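# Sort three desk items onto matching low shelves

## Task

Take every one of the three objects lying on the desk and set each on top of the low shelf already holding items of that same kind. Each must stay there on its own, with no hand holding it, and the robot must not topple over or finish the job leaning.

## Robot and tools

ROBOT. A wheeled base with two drive wheels and four passive casters carries a column, a head that tilts, and two six-joint arms (left and right), each ending in a two-finger parallel gripper. Folded, it measures 0.73 m long, 0.62 m wide, 1.88 m tall, with its front 0.40 m ahead of the column. The base can only drive straight or spin in place; it cannot slide sideways. Each shoulder sits about 0.12 m ahead of the column, 1.46 m above the floor, roughly 0.23 m to its side. An empty hand reaches about 1 m from the shoulder and no lower than about 0.47 m, so the floor is out of reach.

FRAMES. Base frame: origin on the floor between the drive wheels, under the column; x forward, y left, z up. left_hand and right_hand are reported in this frame at the point where the fingers meet (tips 8 mm farther); the hand's z axis runs along the fingers (quat_wxyz maps (0,0,1) onto it) and its y axis along the opening. The odometry frame is the base frame at scene start; base_odometry counts wheel rotation only, so slip looks like travel. Heading runs -3.142 to 3.142, positive to the left.

TOOLS.
- execute_actions(actions, cameras). actions is a list with zero or one action. Zero just reports state and pictures. One action may contain base, joints, or both, plus optional speeds; its motions start at once.
  base: exactly one key. translate_m = relative drive from where the base now is, metres, forward positive, -3 to 3. rotate_rad = relative turn in place, radians, counter-clockwise (left) positive, -3.2 to 3.2.
  joints: one dictionary shared by head and both arms, each value an absolute target. head_tilt_rad -0.61 to 1.308 (positive looks down). left_joint1_rad..left_joint6_rad and right_joint1_rad..right_joint6_rad in radians: joint1 -2.879 to 2.879, joint2 0 to 3.141, joint3 0 to 3.019, joint4 -1.692 to 1.57, joint5 -1.57 to 1.57 (positive swings hand to robot's right), joint6 -2.094 to 2.094 (positive rolls clockwise viewed from behind). left_gripper_m / right_gripper_m: fingertip gap in metres, 0 (closed) to 0.093. Done tolerances: head 0.03; joints 1 to 6: 0.045, 0.14, 0.09, 0.055, 0.03, 0.035; gripper 0.003.
  speeds: top speed caps for this action only, translate_m 0.05 to 0.8 m/s, rotate_rad 0.1 to 1 rad/s (defaults are the maxima). Arms are not affected. A base move needing more than 8.667 s is refused; no action exceeds 15 s.
  cameras: names among cam_head_left, cam_head_right, cam_left_wrist, cam_right_wrist, nav_camera; omitted, null or ["all"] gives all, [] none. Unknown keys or out-of-range values reject the whole call with no motion.
- wait(seconds 0 to 10): no new command; returns state and pictures.
- zoom_image(camera, region [x0,y0,x1,y1] in pixels, top-left origin, at most 504 by 504) on that camera's latest full picture.
- read_manual(section "licences"): only licence texts.
- finished_scene(scene): ends the numbered scene for good and says whether the goal held.

ARM GEOMETRY. With left_joint1_rad = -1.57 or right_joint1_rad = 1.57 and joints 5 and 6 at 0, the arm moves in a vertical plane pointing straight forward. Let a = j2 - 0.35, b = 1.05 + j2 - j3, c = b - j4 (c = 1.57 means fingers straight down). Hand point ahead = 0.12 + 0.39 sin a + 0.38 cos b + 0.25 cos c; height = 1.46 + 0.39 cos a - 0.38 sin b - 0.25 sin c. Example: j2, j3, j4 = 0.93, 0.78, 0.14 gives about 0.60 m ahead, 1.21 m up. Expect the real hand up to 5 cm lower and nearer the column (about 12 cm with heavy or far loads); trust the reported hand position (error 1 to 3 cm). Fingers-down loads: up to 3.2 kg at 0.4 m ahead, 0.65 to 1.2 m up; 2 kg out to 0.6 m; 1 kg out to 0.8 m at 0.9 to 1.2 m up. Fingers are 7 cm long; the wrist body is 10 cm wide, 7 cm thick.

READING RESULTS. base_status and joint_status: done (within tolerance; for base, wheels turned the full amount even if slipping), off_target (stopped short, may still push), contact_stop (base wheel stalled), time_out, not_followed, limit_stop_at_motor_heat. "joint command not followed" with a cause line means a self-collision check withheld that arm's targets; back the moved joints off by 0.05 rad or more, or move the other arm away. on_its_own lists uncommanded behaviour; "held at" is a held target, not a position. Grasp: command a gap smaller than the object; if the reported gap stays 0.002 m or more above target, something is held. motor_effort gives left_wheel and right_wheel percent (peak in brackets). wheel_motors_off = 1 means the wheels are unpowered. If turned_by_wheels and turned_by_imu differ by over about 4% and at least 0.05 rad, the base hit or slipped. base_tilt is in degrees, forward and right positive. The pictures line gives image order. MOTOR HOT warns from 85 °C; OVER-TEMPERATURE FAULT means that arm dropped.

CAMERAS. Two head cameras look forward, tilted down by about head_tilt_rad. Fisheye wrist cameras sit 0.10 m behind the fingertips, looking along the fingers; with fingers straight down their image top points away from the robot. nav_camera is low at the base front. Calibration data is provided.

AVOID. Never let the arms strike or squeeze each other. A blocked arm keeps pushing and heats up; relieve it by sending its current joint readings back as targets (a loaded arm sags a little each time). After a base stall, back off 0.05 m before turning. Several seconds of hard base pushing cuts the wheel motors for 2 s. Tabletops 0.30 to 1.20 m high can ride over the base and hit the column. Tiny joint changes (under 0.03 rad, 0.08 for joints 2 and 3) may not move; touch gently in 0.05 rad steps. Do not drop, fling or knock over objects; something may occasionally nudge loose items.

Each tool is called after "Call:" as name(argument=value, ...), one argument or row to a line, values as JSON.

## Session

Call:
execute_actions(
  actions=[
    {"joints":{"head_tilt_rad":0.4}},
  ],
)

Scene clock: 0.83 s.
Joint torques (N m, as the arm reports them, + toward a larger angle): left_arm=[ 0.69 -8.45 -1.09 -1.37 -0.09  0.01] | right_arm=[ 1.55 -6.31 -1.05 -1.26  0.1  -0.01]
base_odometry: x=+0.000 y=+0.000 heading=+0.000 (m, m, rad; odometry frame)
turned_by_wheels: +0.000 (rad since the last result)
turned_by_imu: +0.000 (rad since the last result)
base_tilt: forward=+0.1 right=+0.0 (deg)
base_status: not commanded
joint_positions: head_tilt_rad=+0.419 left_joint1_rad=-1.583 left_joint2_rad=+0.912 left_joint3_rad=+0.435 left_joint4_rad=-0.891 left_joint5_rad=+0.021 left_joint6_rad=+0.063 left_gripper_m=+0.095 right_joint1_rad=+1.568 right_joint2_rad=+0.882 right_joint3_rad=+0.415 right_joint4_rad=-0.978 right_joint5_rad=-0.002 right_joint6_rad=+0.042 right_gripper_m=+0.095
joint_status: all done
wheel_motors_off: 0
motor_effort: left_wheel=+2(2) right_wheel=+1(1) (%)
left_hand: x=+0.1643 y=+0.2182 z=+1.2364 quat_wxyz=(+0.409, -0.029, -0.912, +0.026) (m; base frame)
right_hand: x=+0.1463 y=-0.2257 z=+1.2572 quat_wxyz=(+0.444, -0.020, -0.896, +0.009) (m; base frame)
pictures: cam_head_left, cam_head_right, cam_left_wrist, cam_right_wrist, nav_camera
camera_calibration (this result's frames):
cam_head_left: T_world_to_cam=[[-0.0628678, -0.997226, 0.0398504, -0.0128074], [-0.447447, -0.00752822, -0.894279, 1.39451], [0.892098, -0.0740523, -0.445732, 0.575897], [0, 0, 0, 1]] pos_world=[0.109405, 0.0403727, 1.50428]
cam_head_right: T_world_to_cam=[[-0.0604919, -0.996289, 0.0612225, -0.124589], [-0.443811, -0.028093, -0.89568, 1.39934], [0.894077, -0.0813526, -0.440464, 0.568634], [0, 0, 0, 1]] pos_world=[0.105103, -0.0385549, 1.51145]
cam_left_wrist: T_world_to_cam=[[-0.0328006, -0.997539, 0.0619735, 0.147484], [-0.105489, 0.0651158, 0.992286, -1.21904], [-0.993879, 0.0260101, -0.107365, 0.412742], [0, 0, 0, 1]] pos_world=[0.286459, 0.215764, 1.24481]
Images, in order (width x height): cam_head_left 896x504, cam_head_right 896x504, cam_left_wrist 616x616, cam_right_wrist 616x616, nav_camera 896x504.

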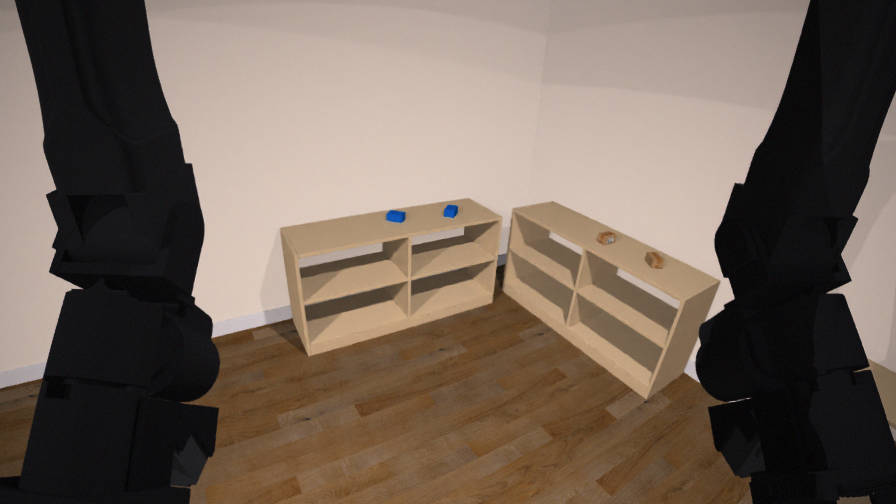

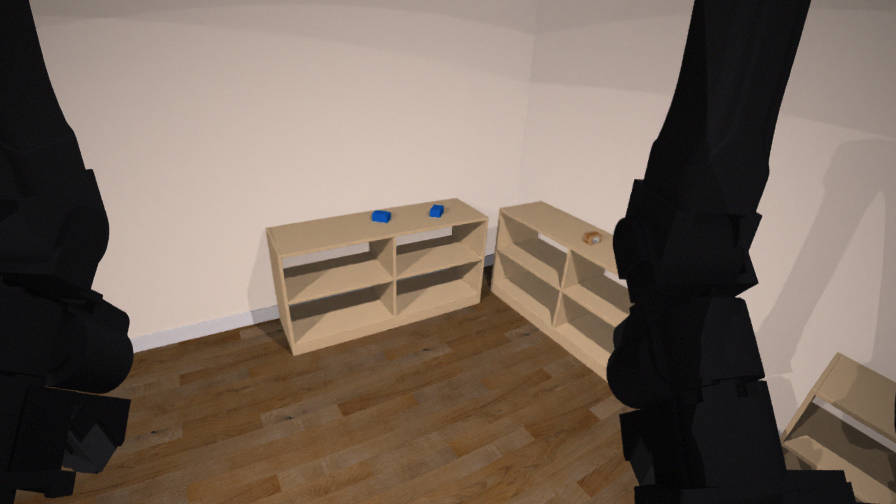

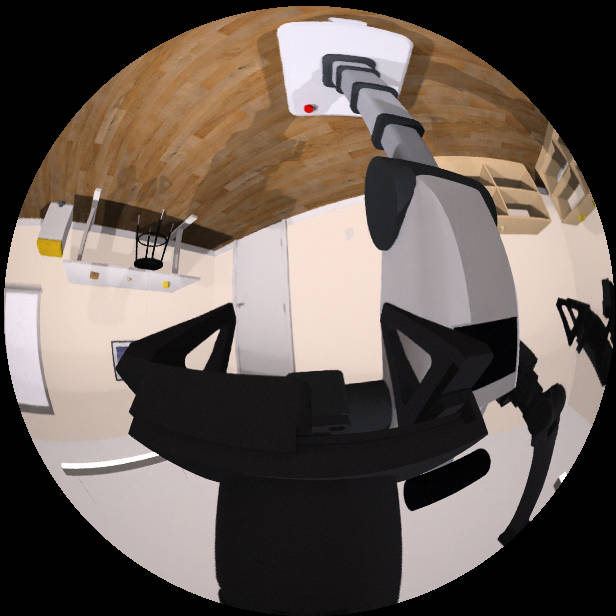

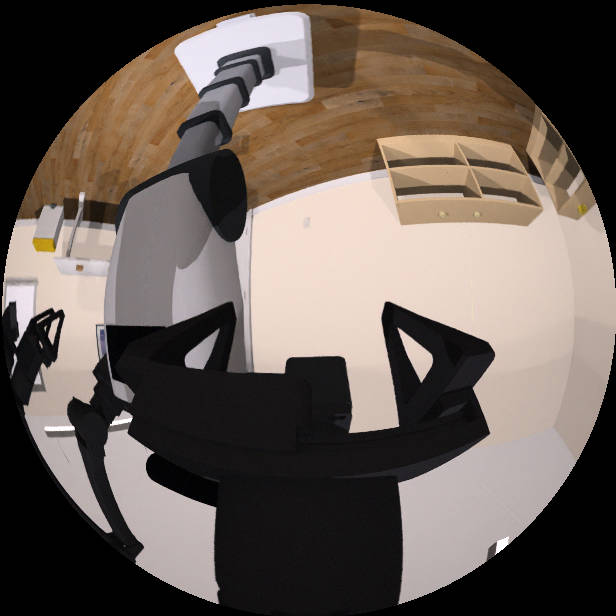

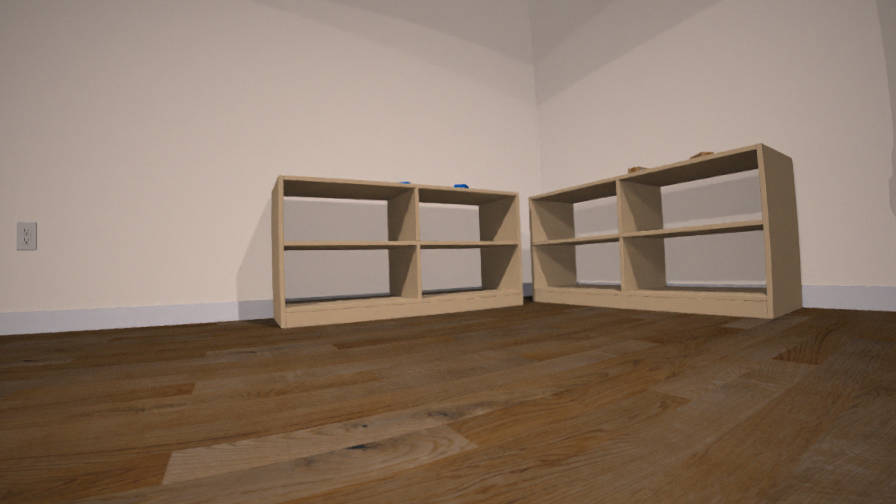

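Call:
execute_actions(
  actions=[
    {"base":{"rotate_rad":2.3}},
  ],
  cameras=["cam_head_left","nav_camera","cam_left_wrist","cam_right_wrist"],
)

Scene clock: 4.97 s.
Joint torques (N m, as the arm reports them, + toward a larger angle): left_arm=[ 0.2  -8.84 -0.87 -1.37 -0.07 -0.05] | right_arm=[ 1.6  -6.23 -0.93 -1.25  0.12  0.03]
base_odometry: x=+0.000 y=+0.000 heading=+2.299 (m, m, rad; odometry frame)
turned_by_wheels: +2.299 (rad since the last result)
turned_by_imu: +2.305 (rad since the last result)
base_tilt: forward=+0.0 right=+0.0 (deg)
base_status: done
joint_positions: head_tilt_rad=+0.419 left_joint1_rad=-1.583 left_joint2_rad=+0.912 left_joint3_rad=+0.435 left_joint4_rad=-0.891 left_joint5_rad=+0.021 left_joint6_rad=+0.063 left_gripper_m=+0.095 right_joint1_rad=+1.568 right_joint2_rad=+0.882 right_joint3_rad=+0.415 right_joint4_rad=-0.978 right_joint5_rad=-0.002 right_joint6_rad=+0.042 right_gripper_m=+0.095
joint_status: not commanded
wheel_motors_off: 0
motor_effort: left_wheel=-8(45) right_wheel=+8(33) (%)
left_hand: x=+0.1643 y=+0.2182 z=+1.2364 quat_wxyz=(+0.409, -0.029, -0.912, +0.026) (m; base frame)
right_hand: x=+0.1463 y=-0.2257 z=+1.2572 quat_wxyz=(+0.444, -0.020, -0.896, +0.009) (m; base frame)
pictures: cam_head_left, cam_left_wrist, cam_right_wrist, nav_camera
camera_calibration (this result's frames):
cam_head_left: T_world_to_cam=[[-0.0628731, -0.997226, 0.039842, -0.0127943], [-0.447329, -0.00752822, -0.894338, 1.39459], [0.892157, -0.0740523, -0.445614, 0.575712], [0, 0, 0, 1]] pos_world=[0.10941, 0.0403727, 1.50429]
cam_left_wrist: T_world_to_cam=[[-0.0328006, -0.997539, 0.0619735, 0.147484], [-0.105489, 0.0651158, 0.992286, -1.21904], [-0.993879, 0.0260101, -0.107365, 0.412742], [0, 0, 0, 1]] pos_world=[0.286459, 0.215764, 1.24481]
Images, in order (width x height): cam_head_left 896x504, cam_left_wrist 616x616, cam_right_wrist 616x616, nav_camera 896x504.

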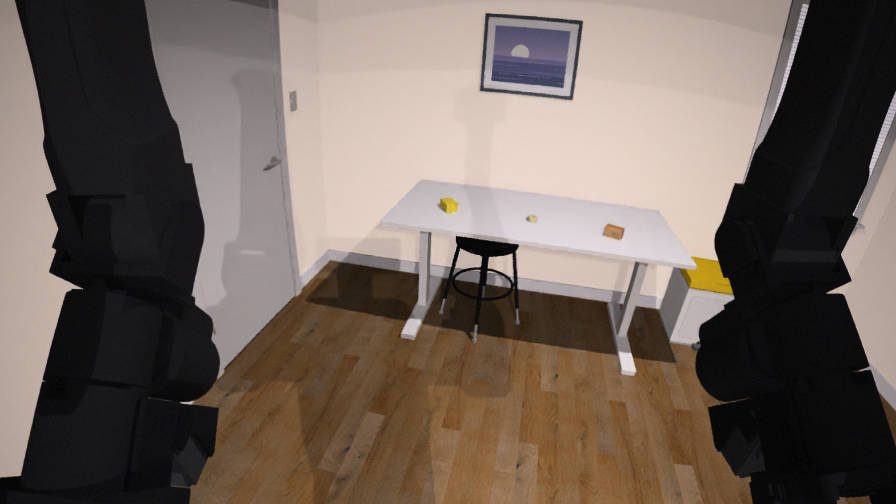

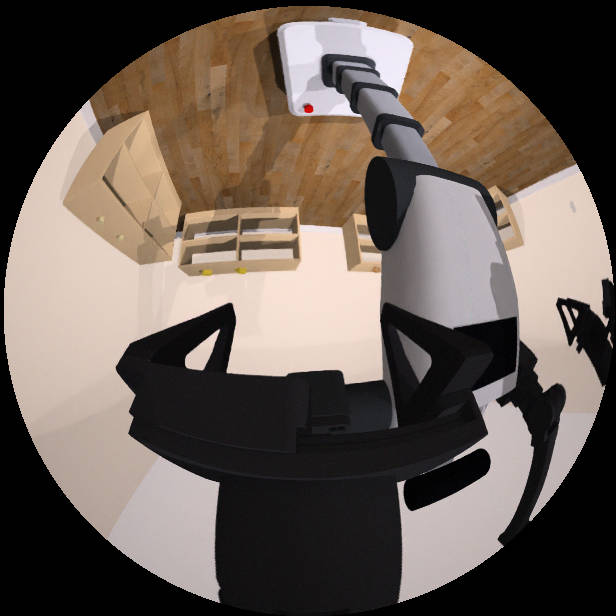

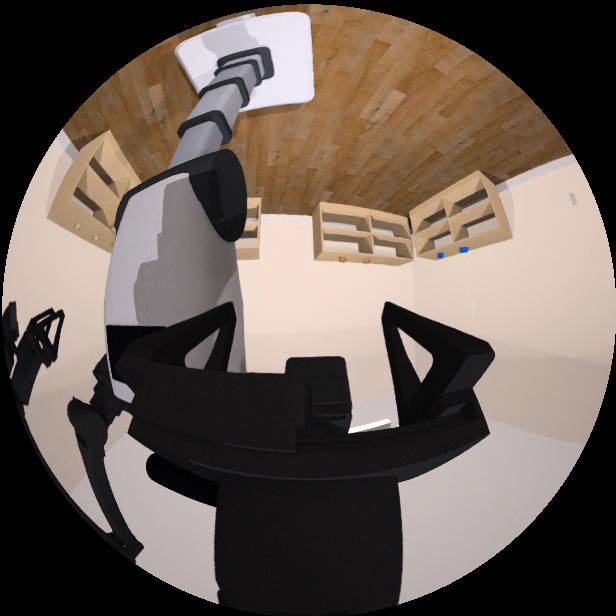

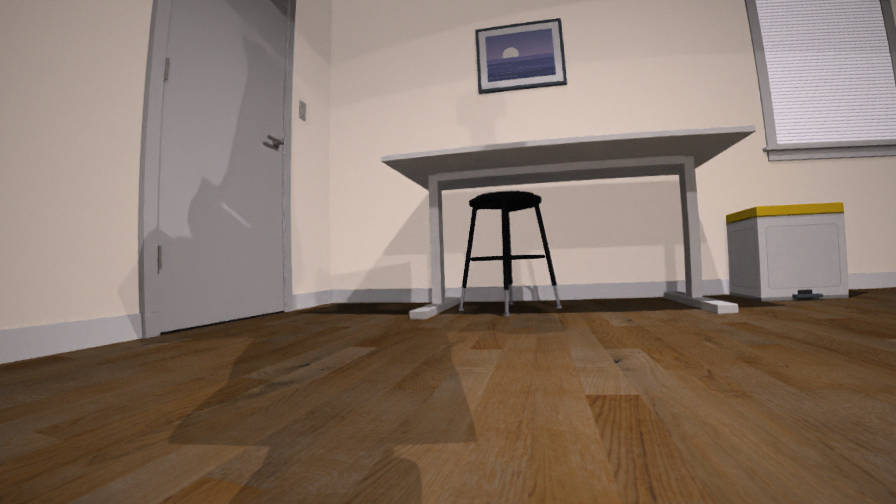

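Call:
execute_actions(
  actions=[
    {"base":{"rotate_rad":-0.36}},
  ],
  cameras=[],
)

Call:
execute_actions(
  actions=[
    {"base":{"translate_m":1.1},"joints":{"head_tilt_rad":0.75}},
  ],
  cameras=["cam_head_left","cam_head_right","nav_camera"],
)

Scene clock: 7.37 s.
Joint torques (N m, as the arm reports them, + toward a larger angle): left_arm=[-0.86 -7.56 -0.99 -1.37 -0.04  0.  ] | right_arm=[ 1.58 -6.48 -1.14 -1.24  0.11  0.03]
base_odometry: x=+0.000 y=+0.000 heading=+1.940 (m, m, rad; odometry frame)
turned_by_wheels: -0.359 (rad since the last result)
turned_by_imu: -0.359 (rad since the last result)
base_tilt: forward=+0.1 right=-0.1 (deg)
base_status: done
joint_positions: head_tilt_rad=+0.419 left_joint1_rad=-1.583 left_joint2_rad=+0.912 left_joint3_rad=+0.435 left_joint4_rad=-0.891 left_joint5_rad=+0.021 left_joint6_rad=+0.063 left_gripper_m=+0.095 right_joint1_rad=+1.568 right_joint2_rad=+0.882 right_joint3_rad=+0.415 right_joint4_rad=-0.978 right_joint5_rad=-0.002 right_joint6_rad=+0.042 right_gripper_m=+0.095
joint_status: not commanded
wheel_motors_off: 0
motor_effort: left_wheel=+8(27) right_wheel=-6(21) (%)
left_hand: x=+0.1643 y=+0.2181 z=+1.2364 quat_wxyz=(+0.409, -0.030, -0.912, +0.026) (m; base frame)
right_hand: x=+0.1463 y=-0.2257 z=+1.2572 quat_wxyz=(+0.444, -0.020, -0.896, +0.009) (m; base frame)
pictures: none
No camera images: the call's "cameras" was empty. Leave "cameras" out to get every camera's image.

Scene clock: 10.77 s.
Joint torques (N m, as the arm reports them, + toward a larger angle): left_arm=[-0.55 -7.61 -1.14 -1.47 -0.08 -0.02] | right_arm=[ 1.39 -6.33 -0.84 -1.29  0.1   0.01]
base_odometry: x=-0.397 y=+1.026 heading=+1.941 (m, m, rad; odometry frame)
turned_by_wheels: +0.001 (rad since the last result)
turned_by_imu: -0.004 (rad since the last result)
base_tilt: forward=+0.1 right=-0.1 (deg)
base_status: done
joint_positions: head_tilt_rad=+0.753 left_joint1_rad=-1.583 left_joint2_rad=+0.912 left_joint3_rad=+0.436 left_joint4_rad=-0.891 left_joint5_rad=+0.021 left_joint6_rad=+0.063 left_gripper_m=+0.095 right_joint1_rad=+1.568 right_joint2_rad=+0.881 right_joint3_rad=+0.416 right_joint4_rad=-0.978 right_joint5_rad=-0.002 right_joint6_rad=+0.042 right_gripper_m=+0.095
joint_status: all done
wheel_motors_off: 0
motor_effort: left_wheel=+2(63) right_wheel=-3(44) (%)
left_hand: x=+0.1649 y=+0.2181 z=+1.2362 quat_wxyz=(+0.409, -0.030, -0.912, +0.026) (m; base frame)
right_hand: x=+0.1468 y=-0.2257 z=+1.2570 quat_wxyz=(+0.444, -0.020, -0.896, +0.009) (m; base frame)
pictures: cam_head_left, cam_head_right, nav_camera
camera_calibration (this result's frames):
cam_head_left: T_world_to_cam=[[-0.0463279, -0.997226, 0.0582592, -0.0419841], [-0.715909, -0.00752822, -0.698153, 1.10589], [0.696655, -0.0740523, -0.713574, 0.998146], [0, 0, 0, 1]] pos_world=[0.0944117, 0.0403727, 1.48678]
cam_head_right: T_world_to_cam=[[-0.0370764, -0.996289, 0.0776711, -0.15109], [-0.712933, -0.028093, -0.700669, 1.11248], [0.700251, -0.0813526, -0.709246, 0.992249], [0, 0, 0, 1]] pos_world=[0.0926976, -0.0385549, 1.49496]
Images, in order (width x height): cam_head_left 896x504, cam_head_right 896x504, nav_camera 896x504.

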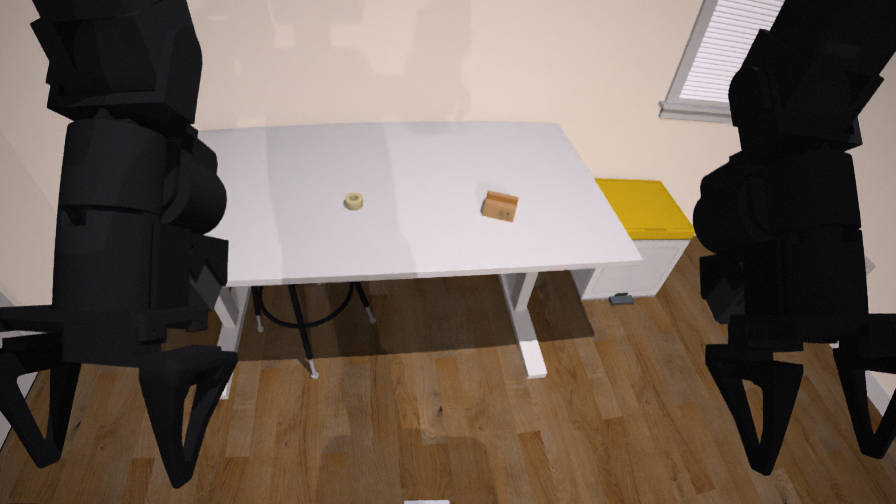

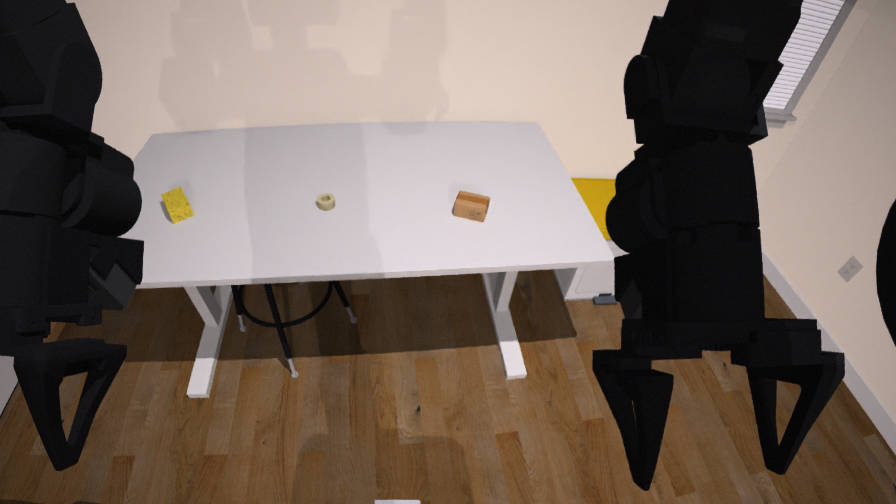

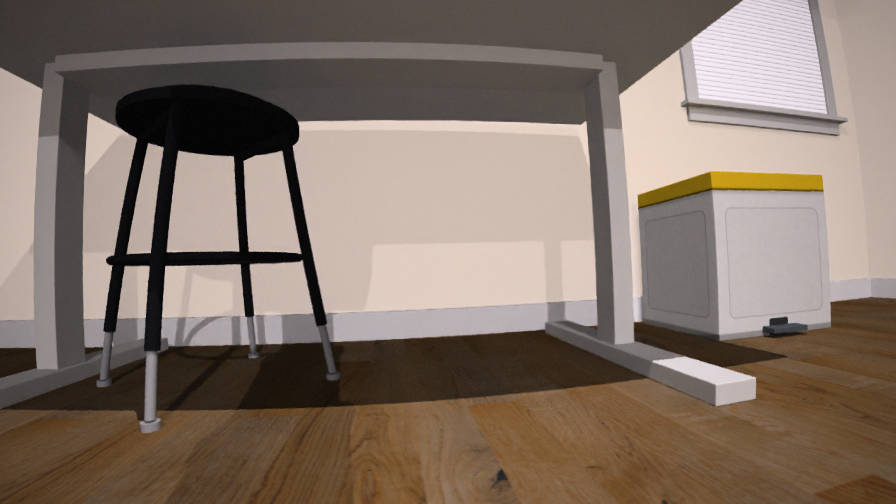

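Call:
execute_actions(
  actions=[
    {"base":{"translate_m":0.4},"joints":{"head_tilt_rad":0.95,"left_joint1_rad":-1.57,"left_joint2_rad":1.79,"left_joint3_rad":1.6,"left_joint4_rad":-0.32,"left_joint5_rad":0,"left_joint6_rad":0,"right_joint1_rad":1.6,"right_joint2_rad":1.79,"right_joint3_rad":1.57,"right_joint4_rad":-0.30,"right_joint5_rad":0,"right_joint6_rad":0},"speeds":{"translate_m":0.3}},
  ],
)

Scene clock: 14.10 s.
Joint torques (N m, as the arm reports them, + toward a larger angle): left_arm=[  0.16 -18.41   3.51   1.    -0.2   -0.2 ] | right_arm=[  2.61 -16.73   3.15   0.65   0.16  -0.06]
base_odometry: x=-0.542 y=+1.399 heading=+1.943 (m, m, rad; odometry frame)
turned_by_wheels: +0.002 (rad since the last result)
turned_by_imu: +0.001 (rad since the last result)
base_tilt: forward=+0.0 right=+0.1 (deg)
base_status: done
joint_positions: head_tilt_rad=+0.951 left_joint1_rad=-1.579 left_joint2_rad=+1.782 left_joint3_rad=+1.597 left_joint4_rad=-0.329 left_joint5_rad=+0.003 left_joint6_rad=+0.012 left_gripper_m=+0.095 right_joint1_rad=+1.591 right_joint2_rad=+1.792 right_joint3_rad=+1.567 right_joint4_rad=-0.307 right_joint5_rad=-0.002 right_joint6_rad=+0.006 right_gripper_m=+0.095
joint_status: all done
wheel_motors_off: 0
motor_effort: left_wheel=+2(44) right_wheel=-2(41) (%)
left_hand: x=+0.6345 y=+0.2182 z=+0.9019 quat_wxyz=(-0.005, -0.008, -1.000, +0.005) (m; base frame)
right_hand: x=+0.6158 y=-0.2098 z=+0.8933 quat_wxyz=(+0.004, +0.002, -1.000, -0.010) (m; base frame)
pictures: cam_head_left, cam_head_right, cam_left_wrist, cam_right_wrist, nav_camera
camera_calibration (this result's frames):
cam_head_left: T_world_to_cam=[[-0.0339561, -0.997226, 0.0662374, -0.054889], [-0.839308, -0.00752822, -0.543605, 0.87406], [0.542595, -0.0740523, -0.836724, 1.1955], [0, 0, 0, 1]] pos_world=[0.0830693, 0.0403727, 1.47908]
cam_head_right: T_world_to_cam=[[-0.0210652, -0.996289, 0.0834489, -0.160789], [-0.836885, -0.028093, -0.546657, 0.881498], [0.546973, -0.0813526, -0.833188, 1.19078], [0, 0, 0, 1]] pos_world=[0.0829991, -0.0385549, 1.48744]
cam_left_wrist: T_world_to_cam=[[-0.00951554, -0.999951, 0.00268873, 0.222854], [-0.81925, 0.00933767, 0.57336, 0.00530164], [-0.573357, 0.00325309, -0.819299, 1.22439], [0, 0, 0, 1]] pos_world=[0.708477, 0.21881, 0.999504]
cam_right_wrist: T_world_to_cam=[[0.00018138, -0.999471, -0.0325165, -0.17901], [-0.801139, -0.0196057, 0.598157, -0.0416665], [-0.598478, 0.0259418, -0.800719, 1.20955], [0, 0, 0, 1]] pos_world=[0.69054, -0.21111, 0.987611]
Images, in order (width x height): cam_head_left 896x504, cam_head_right 896x504, cam_left_wrist 616x616, cam_right_wrist 616x616, nav_camera 896x504.

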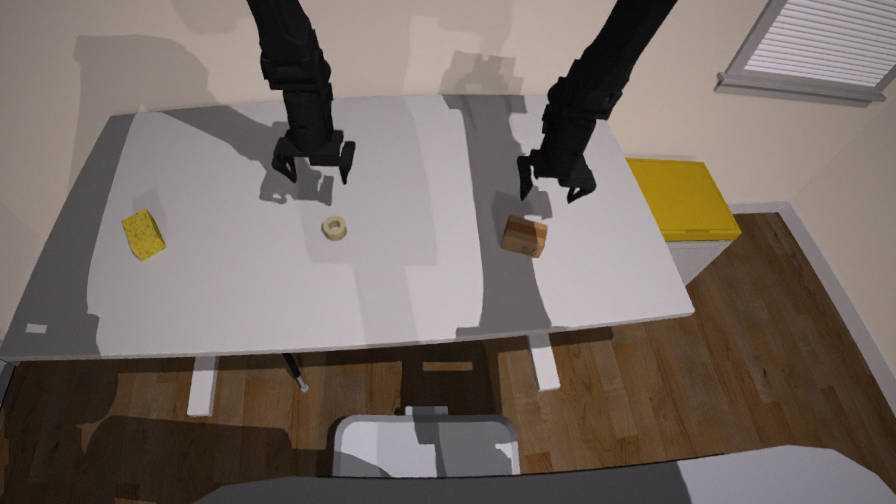

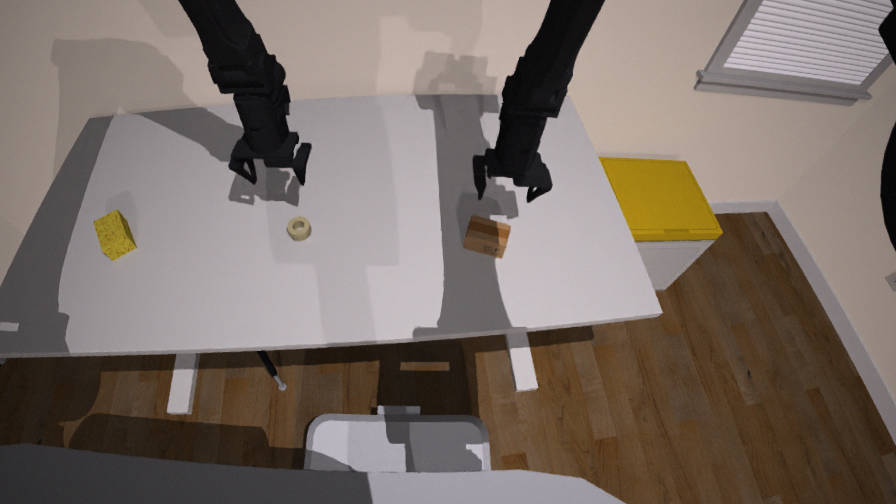

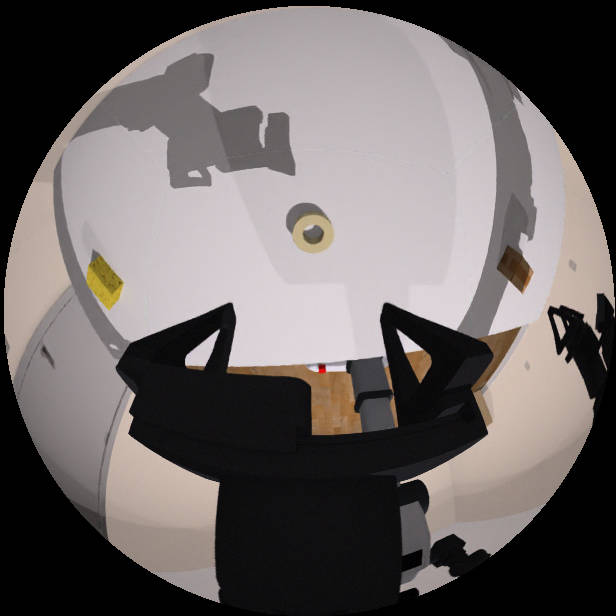

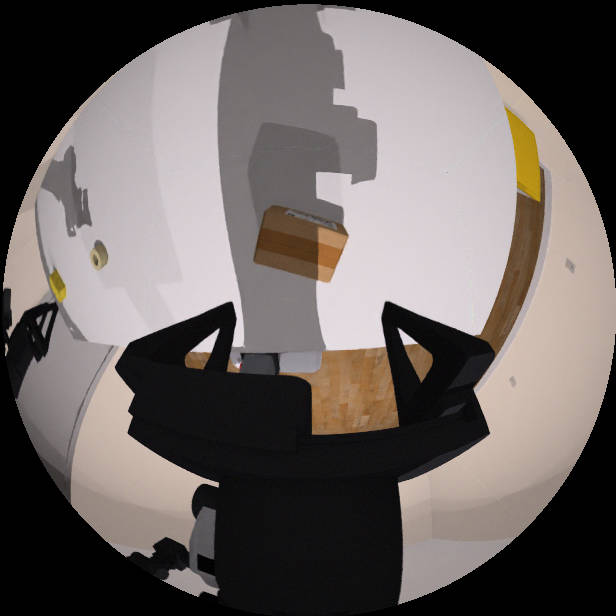

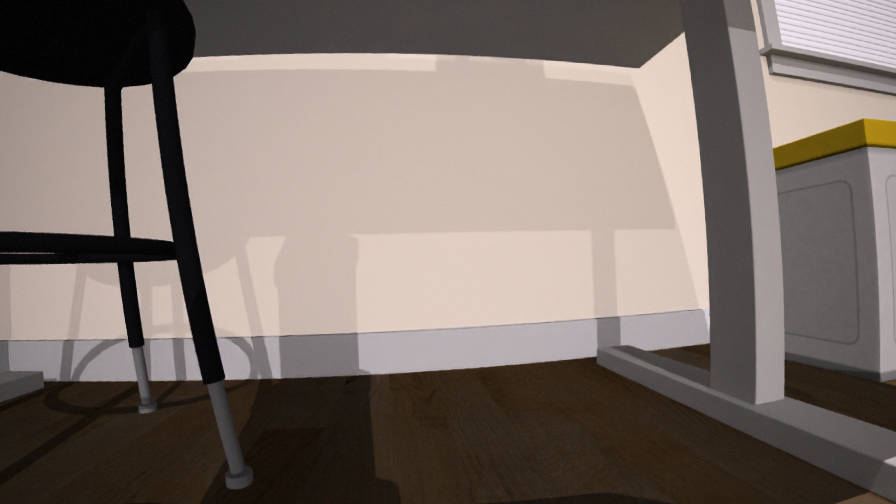

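Call:
execute_actions(
  actions=[
    {"joints":{"left_joint2_rad":2.14,"left_joint3_rad":1.985,"left_joint4_rad":-0.36,"right_joint1_rad":1.61,"right_joint2_rad":2.07,"right_joint3_rad":1.845,"right_joint4_rad":-0.295,"right_joint6_rad":-1.32}},
  ],
  cameras=["cam_head_left","cam_left_wrist","cam_right_wrist"],
)

Scene clock: 16.23 s.
Joint torques (N m, as the arm reports them, + toward a larger angle): left_arm=[  0.17 -20.29   4.5    0.11  -0.2   -0.14] | right_arm=[  2.86 -16.08   3.57   0.44  -0.17  -0.07]
base_odometry: x=-0.542 y=+1.399 heading=+1.943 (m, m, rad; odometry frame)
turned_by_wheels: +0.000 (rad since the last result)
turned_by_imu: +0.001 (rad since the last result)
base_tilt: forward=+0.1 right=-0.1 (deg)
base_status: not commanded
joint_positions: head_tilt_rad=+0.951 left_joint1_rad=-1.578 left_joint2_rad=+2.153 left_joint3_rad=+1.968 left_joint4_rad=-0.349 left_joint5_rad=+0.003 left_joint6_rad=+0.012 left_gripper_m=+0.095 right_joint1_rad=+1.599 right_joint2_rad=+2.067 right_joint3_rad=+1.836 right_joint4_rad=-0.299 right_joint5_rad=+0.004 right_joint6_rad=-1.313 right_gripper_m=+0.095
joint_status: all done
wheel_motors_off: 0
motor_effort: left_wheel=+4(7) right_wheel=-4(4) (%)
left_hand: x=+0.6222 y=+0.2176 z=+0.7601 quat_wxyz=(+0.005, -0.008, -1.000, +0.005) (m; base frame)
right_hand: x=+0.6128 y=-0.2026 z=+0.7873 quat_wxyz=(-0.004, +0.616, -0.788, -0.010) (m; base frame)
pictures: cam_head_left, cam_left_wrist, cam_right_wrist
camera_calibration (this result's frames):
cam_head_left: T_world_to_cam=[[-0.0339561, -0.997226, 0.0662374, -0.054889], [-0.839308, -0.00752822, -0.543604, 0.87406], [0.542595, -0.0740523, -0.836724, 1.1955], [0, 0, 0, 1]] pos_world=[0.0830693, 0.0403727, 1.47908]
cam_left_wrist: T_world_to_cam=[[-0.00940546, -0.999953, 0.00246994, 0.222632], [-0.807717, 0.00905341, 0.5895, 0.0572482], [-0.589495, 0.00354951, -0.807764, 1.10238], [0, 0, 0, 1]] pos_world=[0.698181, 0.218191, 0.856164]
cam_right_wrist: T_world_to_cam=[[0.969343, -0.244532, -0.0240327, -0.622825], [-0.186307, -0.795241, 0.576959, -0.497773], [-0.160197, -0.554794, -0.816419, 0.748797], [0, 0, 0, 1]] pos_world=[0.630947, -0.132722, 0.883559]
Images, in order (width x height): cam_head_left 896x504, cam_left_wrist 616x616, cam_right_wrist 616x616.

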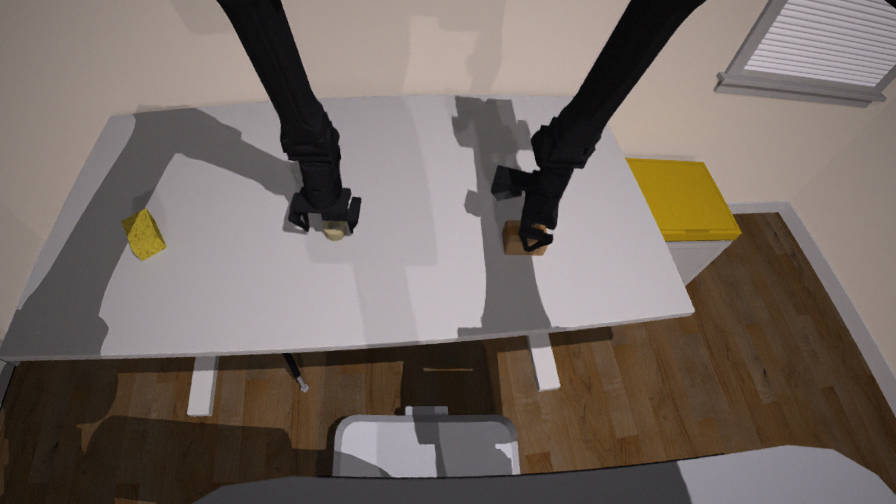

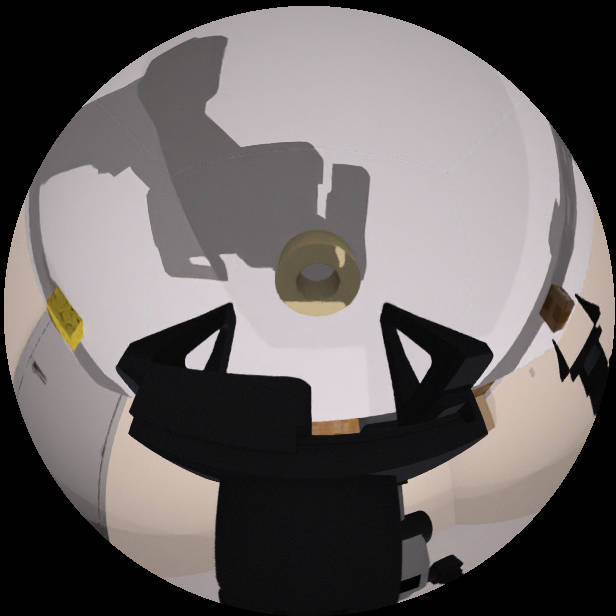

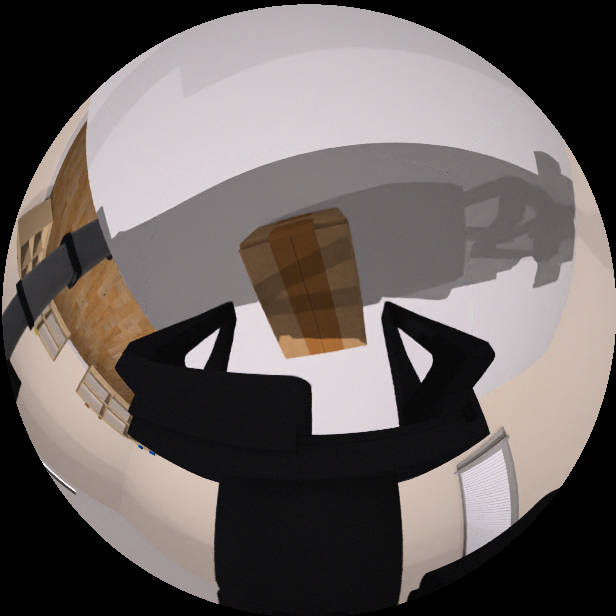

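Call:
execute_actions(
  actions=[
    {"joints":{"left_joint2_rad":2.215,"left_joint3_rad":2.125,"left_joint4_rad":-0.42,"right_joint1_rad":1.64,"right_joint2_rad":2.165,"right_joint3_rad":1.955,"right_joint4_rad":-0.31,"right_joint6_rad":-1.56}},
  ],
  cameras=["cam_head_left","cam_left_wrist","cam_right_wrist"],
)

Scene clock: 17.57 s.
Joint torques (N m, as the arm reports them, + toward a larger angle): left_arm=[  1.31 -18.55   5.18  -0.07  -0.17  -0.13] | right_arm=[  2.73 -16.66   3.53  -0.01  -0.2   -0.09]
base_odometry: x=-0.542 y=+1.399 heading=+1.943 (m, m, rad; odometry frame)
turned_by_wheels: +0.000 (rad since the last result)
turned_by_imu: +0.000 (rad since the last result)
base_tilt: forward=+0.1 right=+0.0 (deg)
base_status: not commanded
joint_positions: head_tilt_rad=+0.951 left_joint1_rad=-1.578 left_joint2_rad=+2.196 left_joint3_rad=+2.108 left_joint4_rad=-0.406 left_joint5_rad=+0.003 left_joint6_rad=+0.012 left_gripper_m=+0.095 right_joint1_rad=+1.639 right_joint2_rad=+2.163 right_joint3_rad=+1.948 right_joint4_rad=-0.304 right_joint5_rad=+0.003 right_joint6_rad=-1.552 right_gripper_m=+0.095
joint_status: all done
wheel_motors_off: 0
motor_effort: left_wheel=+4(5) right_wheel=-4(3) (%)
left_hand: x=+0.6624 y=+0.2174 z=+0.7584 quat_wxyz=(-0.015, -0.008, -1.000, +0.004) (m; base frame)
right_hand: x=+0.6133 y=-0.1666 z=+0.7544 quat_wxyz=(-0.021, +0.712, -0.701, -0.018) (m; base frame)
pictures: cam_head_left, cam_left_wrist, cam_right_wrist
camera_calibration (this result's frames):
cam_head_left: T_world_to_cam=[[-0.0339561, -0.997226, 0.0662374, -0.0548891], [-0.839308, -0.00752822, -0.543604, 0.87406], [0.542595, -0.0740523, -0.836724, 1.1955], [0, 0, 0, 1]] pos_world=[0.0830693, 0.0403727, 1.47908]
cam_left_wrist: T_world_to_cam=[[-0.00924035, -0.999955, 0.00224633, 0.222914], [-0.830677, 0.00892665, 0.556683, 0.130842], [-0.556678, 0.00327797, -0.830722, 1.12041], [0, 0, 0, 1]] pos_world=[0.734455, 0.218063, 0.857412]
cam_right_wrist: T_world_to_cam=[[0.999891, 0.0124884, -0.00792996, -0.603436], [0.0147923, -0.83758, 0.546114, -0.557223], [0.000178091, -0.546172, -0.837673, 0.661121], [0, 0, 0, 1]] pos_world=[0.611495, -0.0980976, 0.853325]
Images, in order (width x height): cam_head_left 896x504, cam_left_wrist 616x616, cam_right_wrist 616x616.

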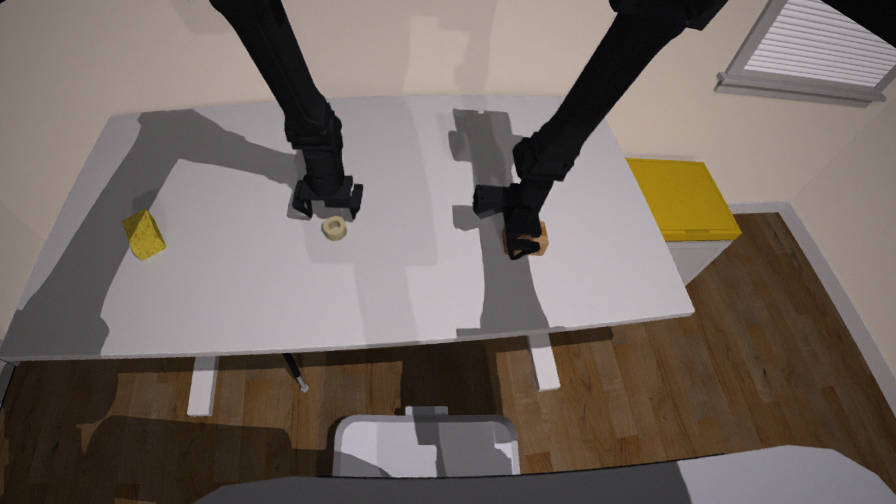

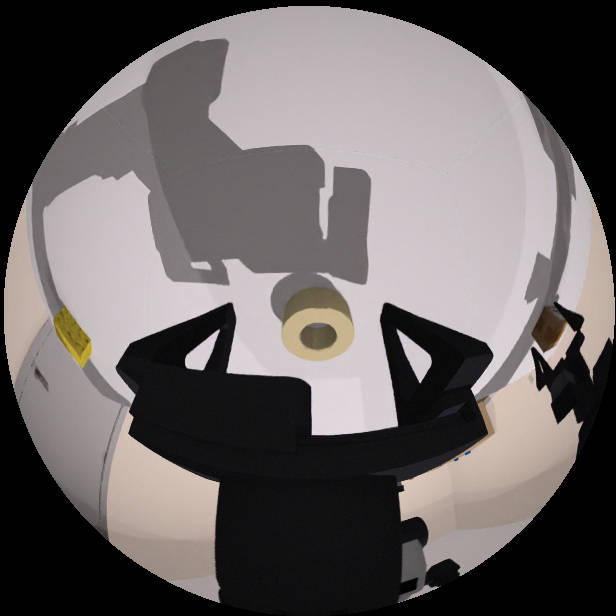

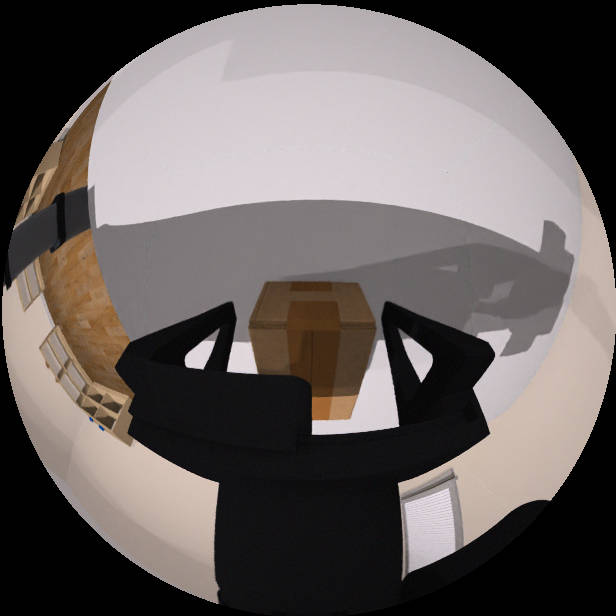

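Call:
execute_actions(
  actions=[
    {"joints":{"left_joint2_rad":2.26,"right_joint1_rad":1.60}},
  ],
  cameras=["cam_head_left","cam_left_wrist","cam_right_wrist"],
)

Scene clock: 18.47 s.
Joint torques (N m, as the arm reports them, + toward a larger angle): left_arm=[  0.53 -19.15   4.61  -0.21  -0.15  -0.16] | right_arm=[  2.43 -16.65   3.54   0.16  -0.16  -0.09]
base_odometry: x=-0.542 y=+1.399 heading=+1.943 (m, m, rad; odometry frame)
turned_by_wheels: +0.000 (rad since the last result)
turned_by_imu: +0.000 (rad since the last result)
base_tilt: forward=+0.1 right=+0.0 (deg)
base_status: not commanded
joint_positions: head_tilt_rad=+0.951 left_joint1_rad=-1.578 left_joint2_rad=+2.245 left_joint3_rad=+2.111 left_joint4_rad=-0.406 left_joint5_rad=+0.003 left_joint6_rad=+0.012 left_gripper_m=+0.095 right_joint1_rad=+1.603 right_joint2_rad=+2.163 right_joint3_rad=+1.948 right_joint4_rad=-0.304 right_joint5_rad=+0.003 right_joint6_rad=-1.552 right_gripper_m=+0.095
joint_status: all done
wheel_motors_off: 0
motor_effort: left_wheel=+4(5) right_wheel=-4(4) (%)
left_hand: x=+0.6290 y=+0.2174 z=+0.7331 quat_wxyz=(+0.008, -0.008, -1.000, +0.005) (m; base frame)
right_hand: x=+0.6141 y=-0.1980 z=+0.7531 quat_wxyz=(-0.010, +0.706, -0.708, -0.007) (m; base frame)
pictures: cam_head_left, cam_left_wrist, cam_right_wrist
camera_calibration (this result's frames):
cam_head_left: T_world_to_cam=[[-0.0339561, -0.997226, 0.0662374, -0.054889], [-0.839308, -0.00752822, -0.543604, 0.87406], [0.542595, -0.0740523, -0.836724, 1.1955], [0, 0, 0, 1]] pos_world=[0.0830693, 0.0403727, 1.47908]
cam_left_wrist: T_world_to_cam=[[-0.00943134, -0.999952, 0.00250676, 0.222552], [-0.803877, 0.0090729, 0.594726, 0.0723966], [-0.594721, 0.00359394, -0.803924, 1.08505], [0, 0, 0, 1]] pos_world=[0.705601, 0.217985, 0.828688]
cam_right_wrist: T_world_to_cam=[[0.999951, -0.00568433, -0.00804375, -0.607368], [-0.0000670114, -0.820569, 0.571547, -0.589406], [-0.00984932, -0.571519, -0.82053, 0.631135], [0, 0, 0, 1]] pos_world=[0.613516, -0.126396, 0.849853]
Images, in order (width x height): cam_head_left 896x504, cam_left_wrist 616x616, cam_right_wrist 616x616.

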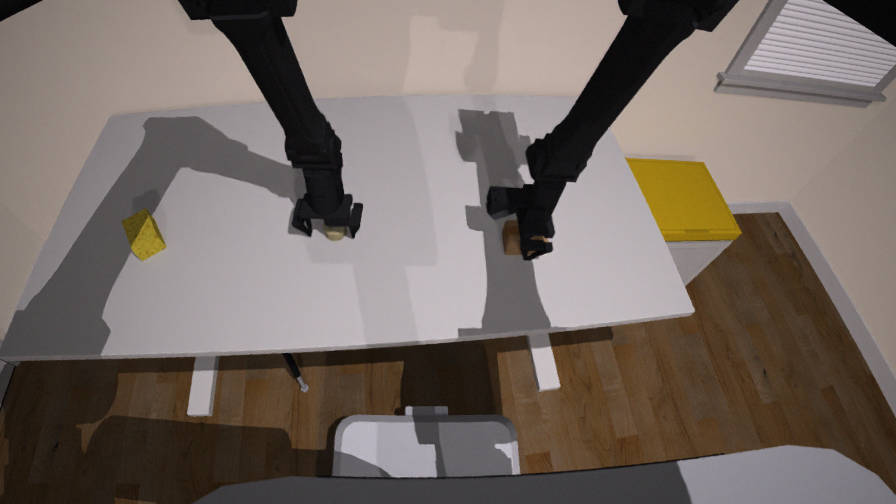

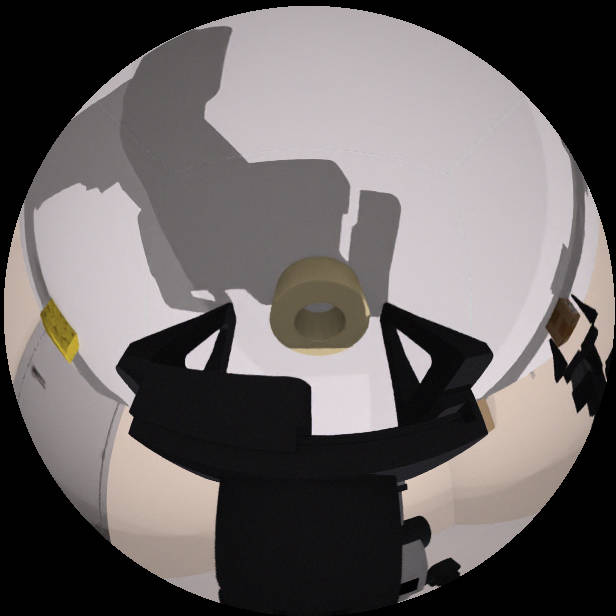

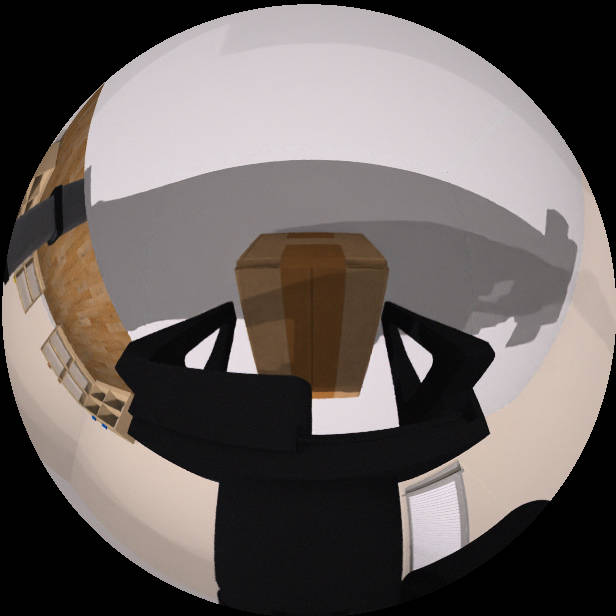

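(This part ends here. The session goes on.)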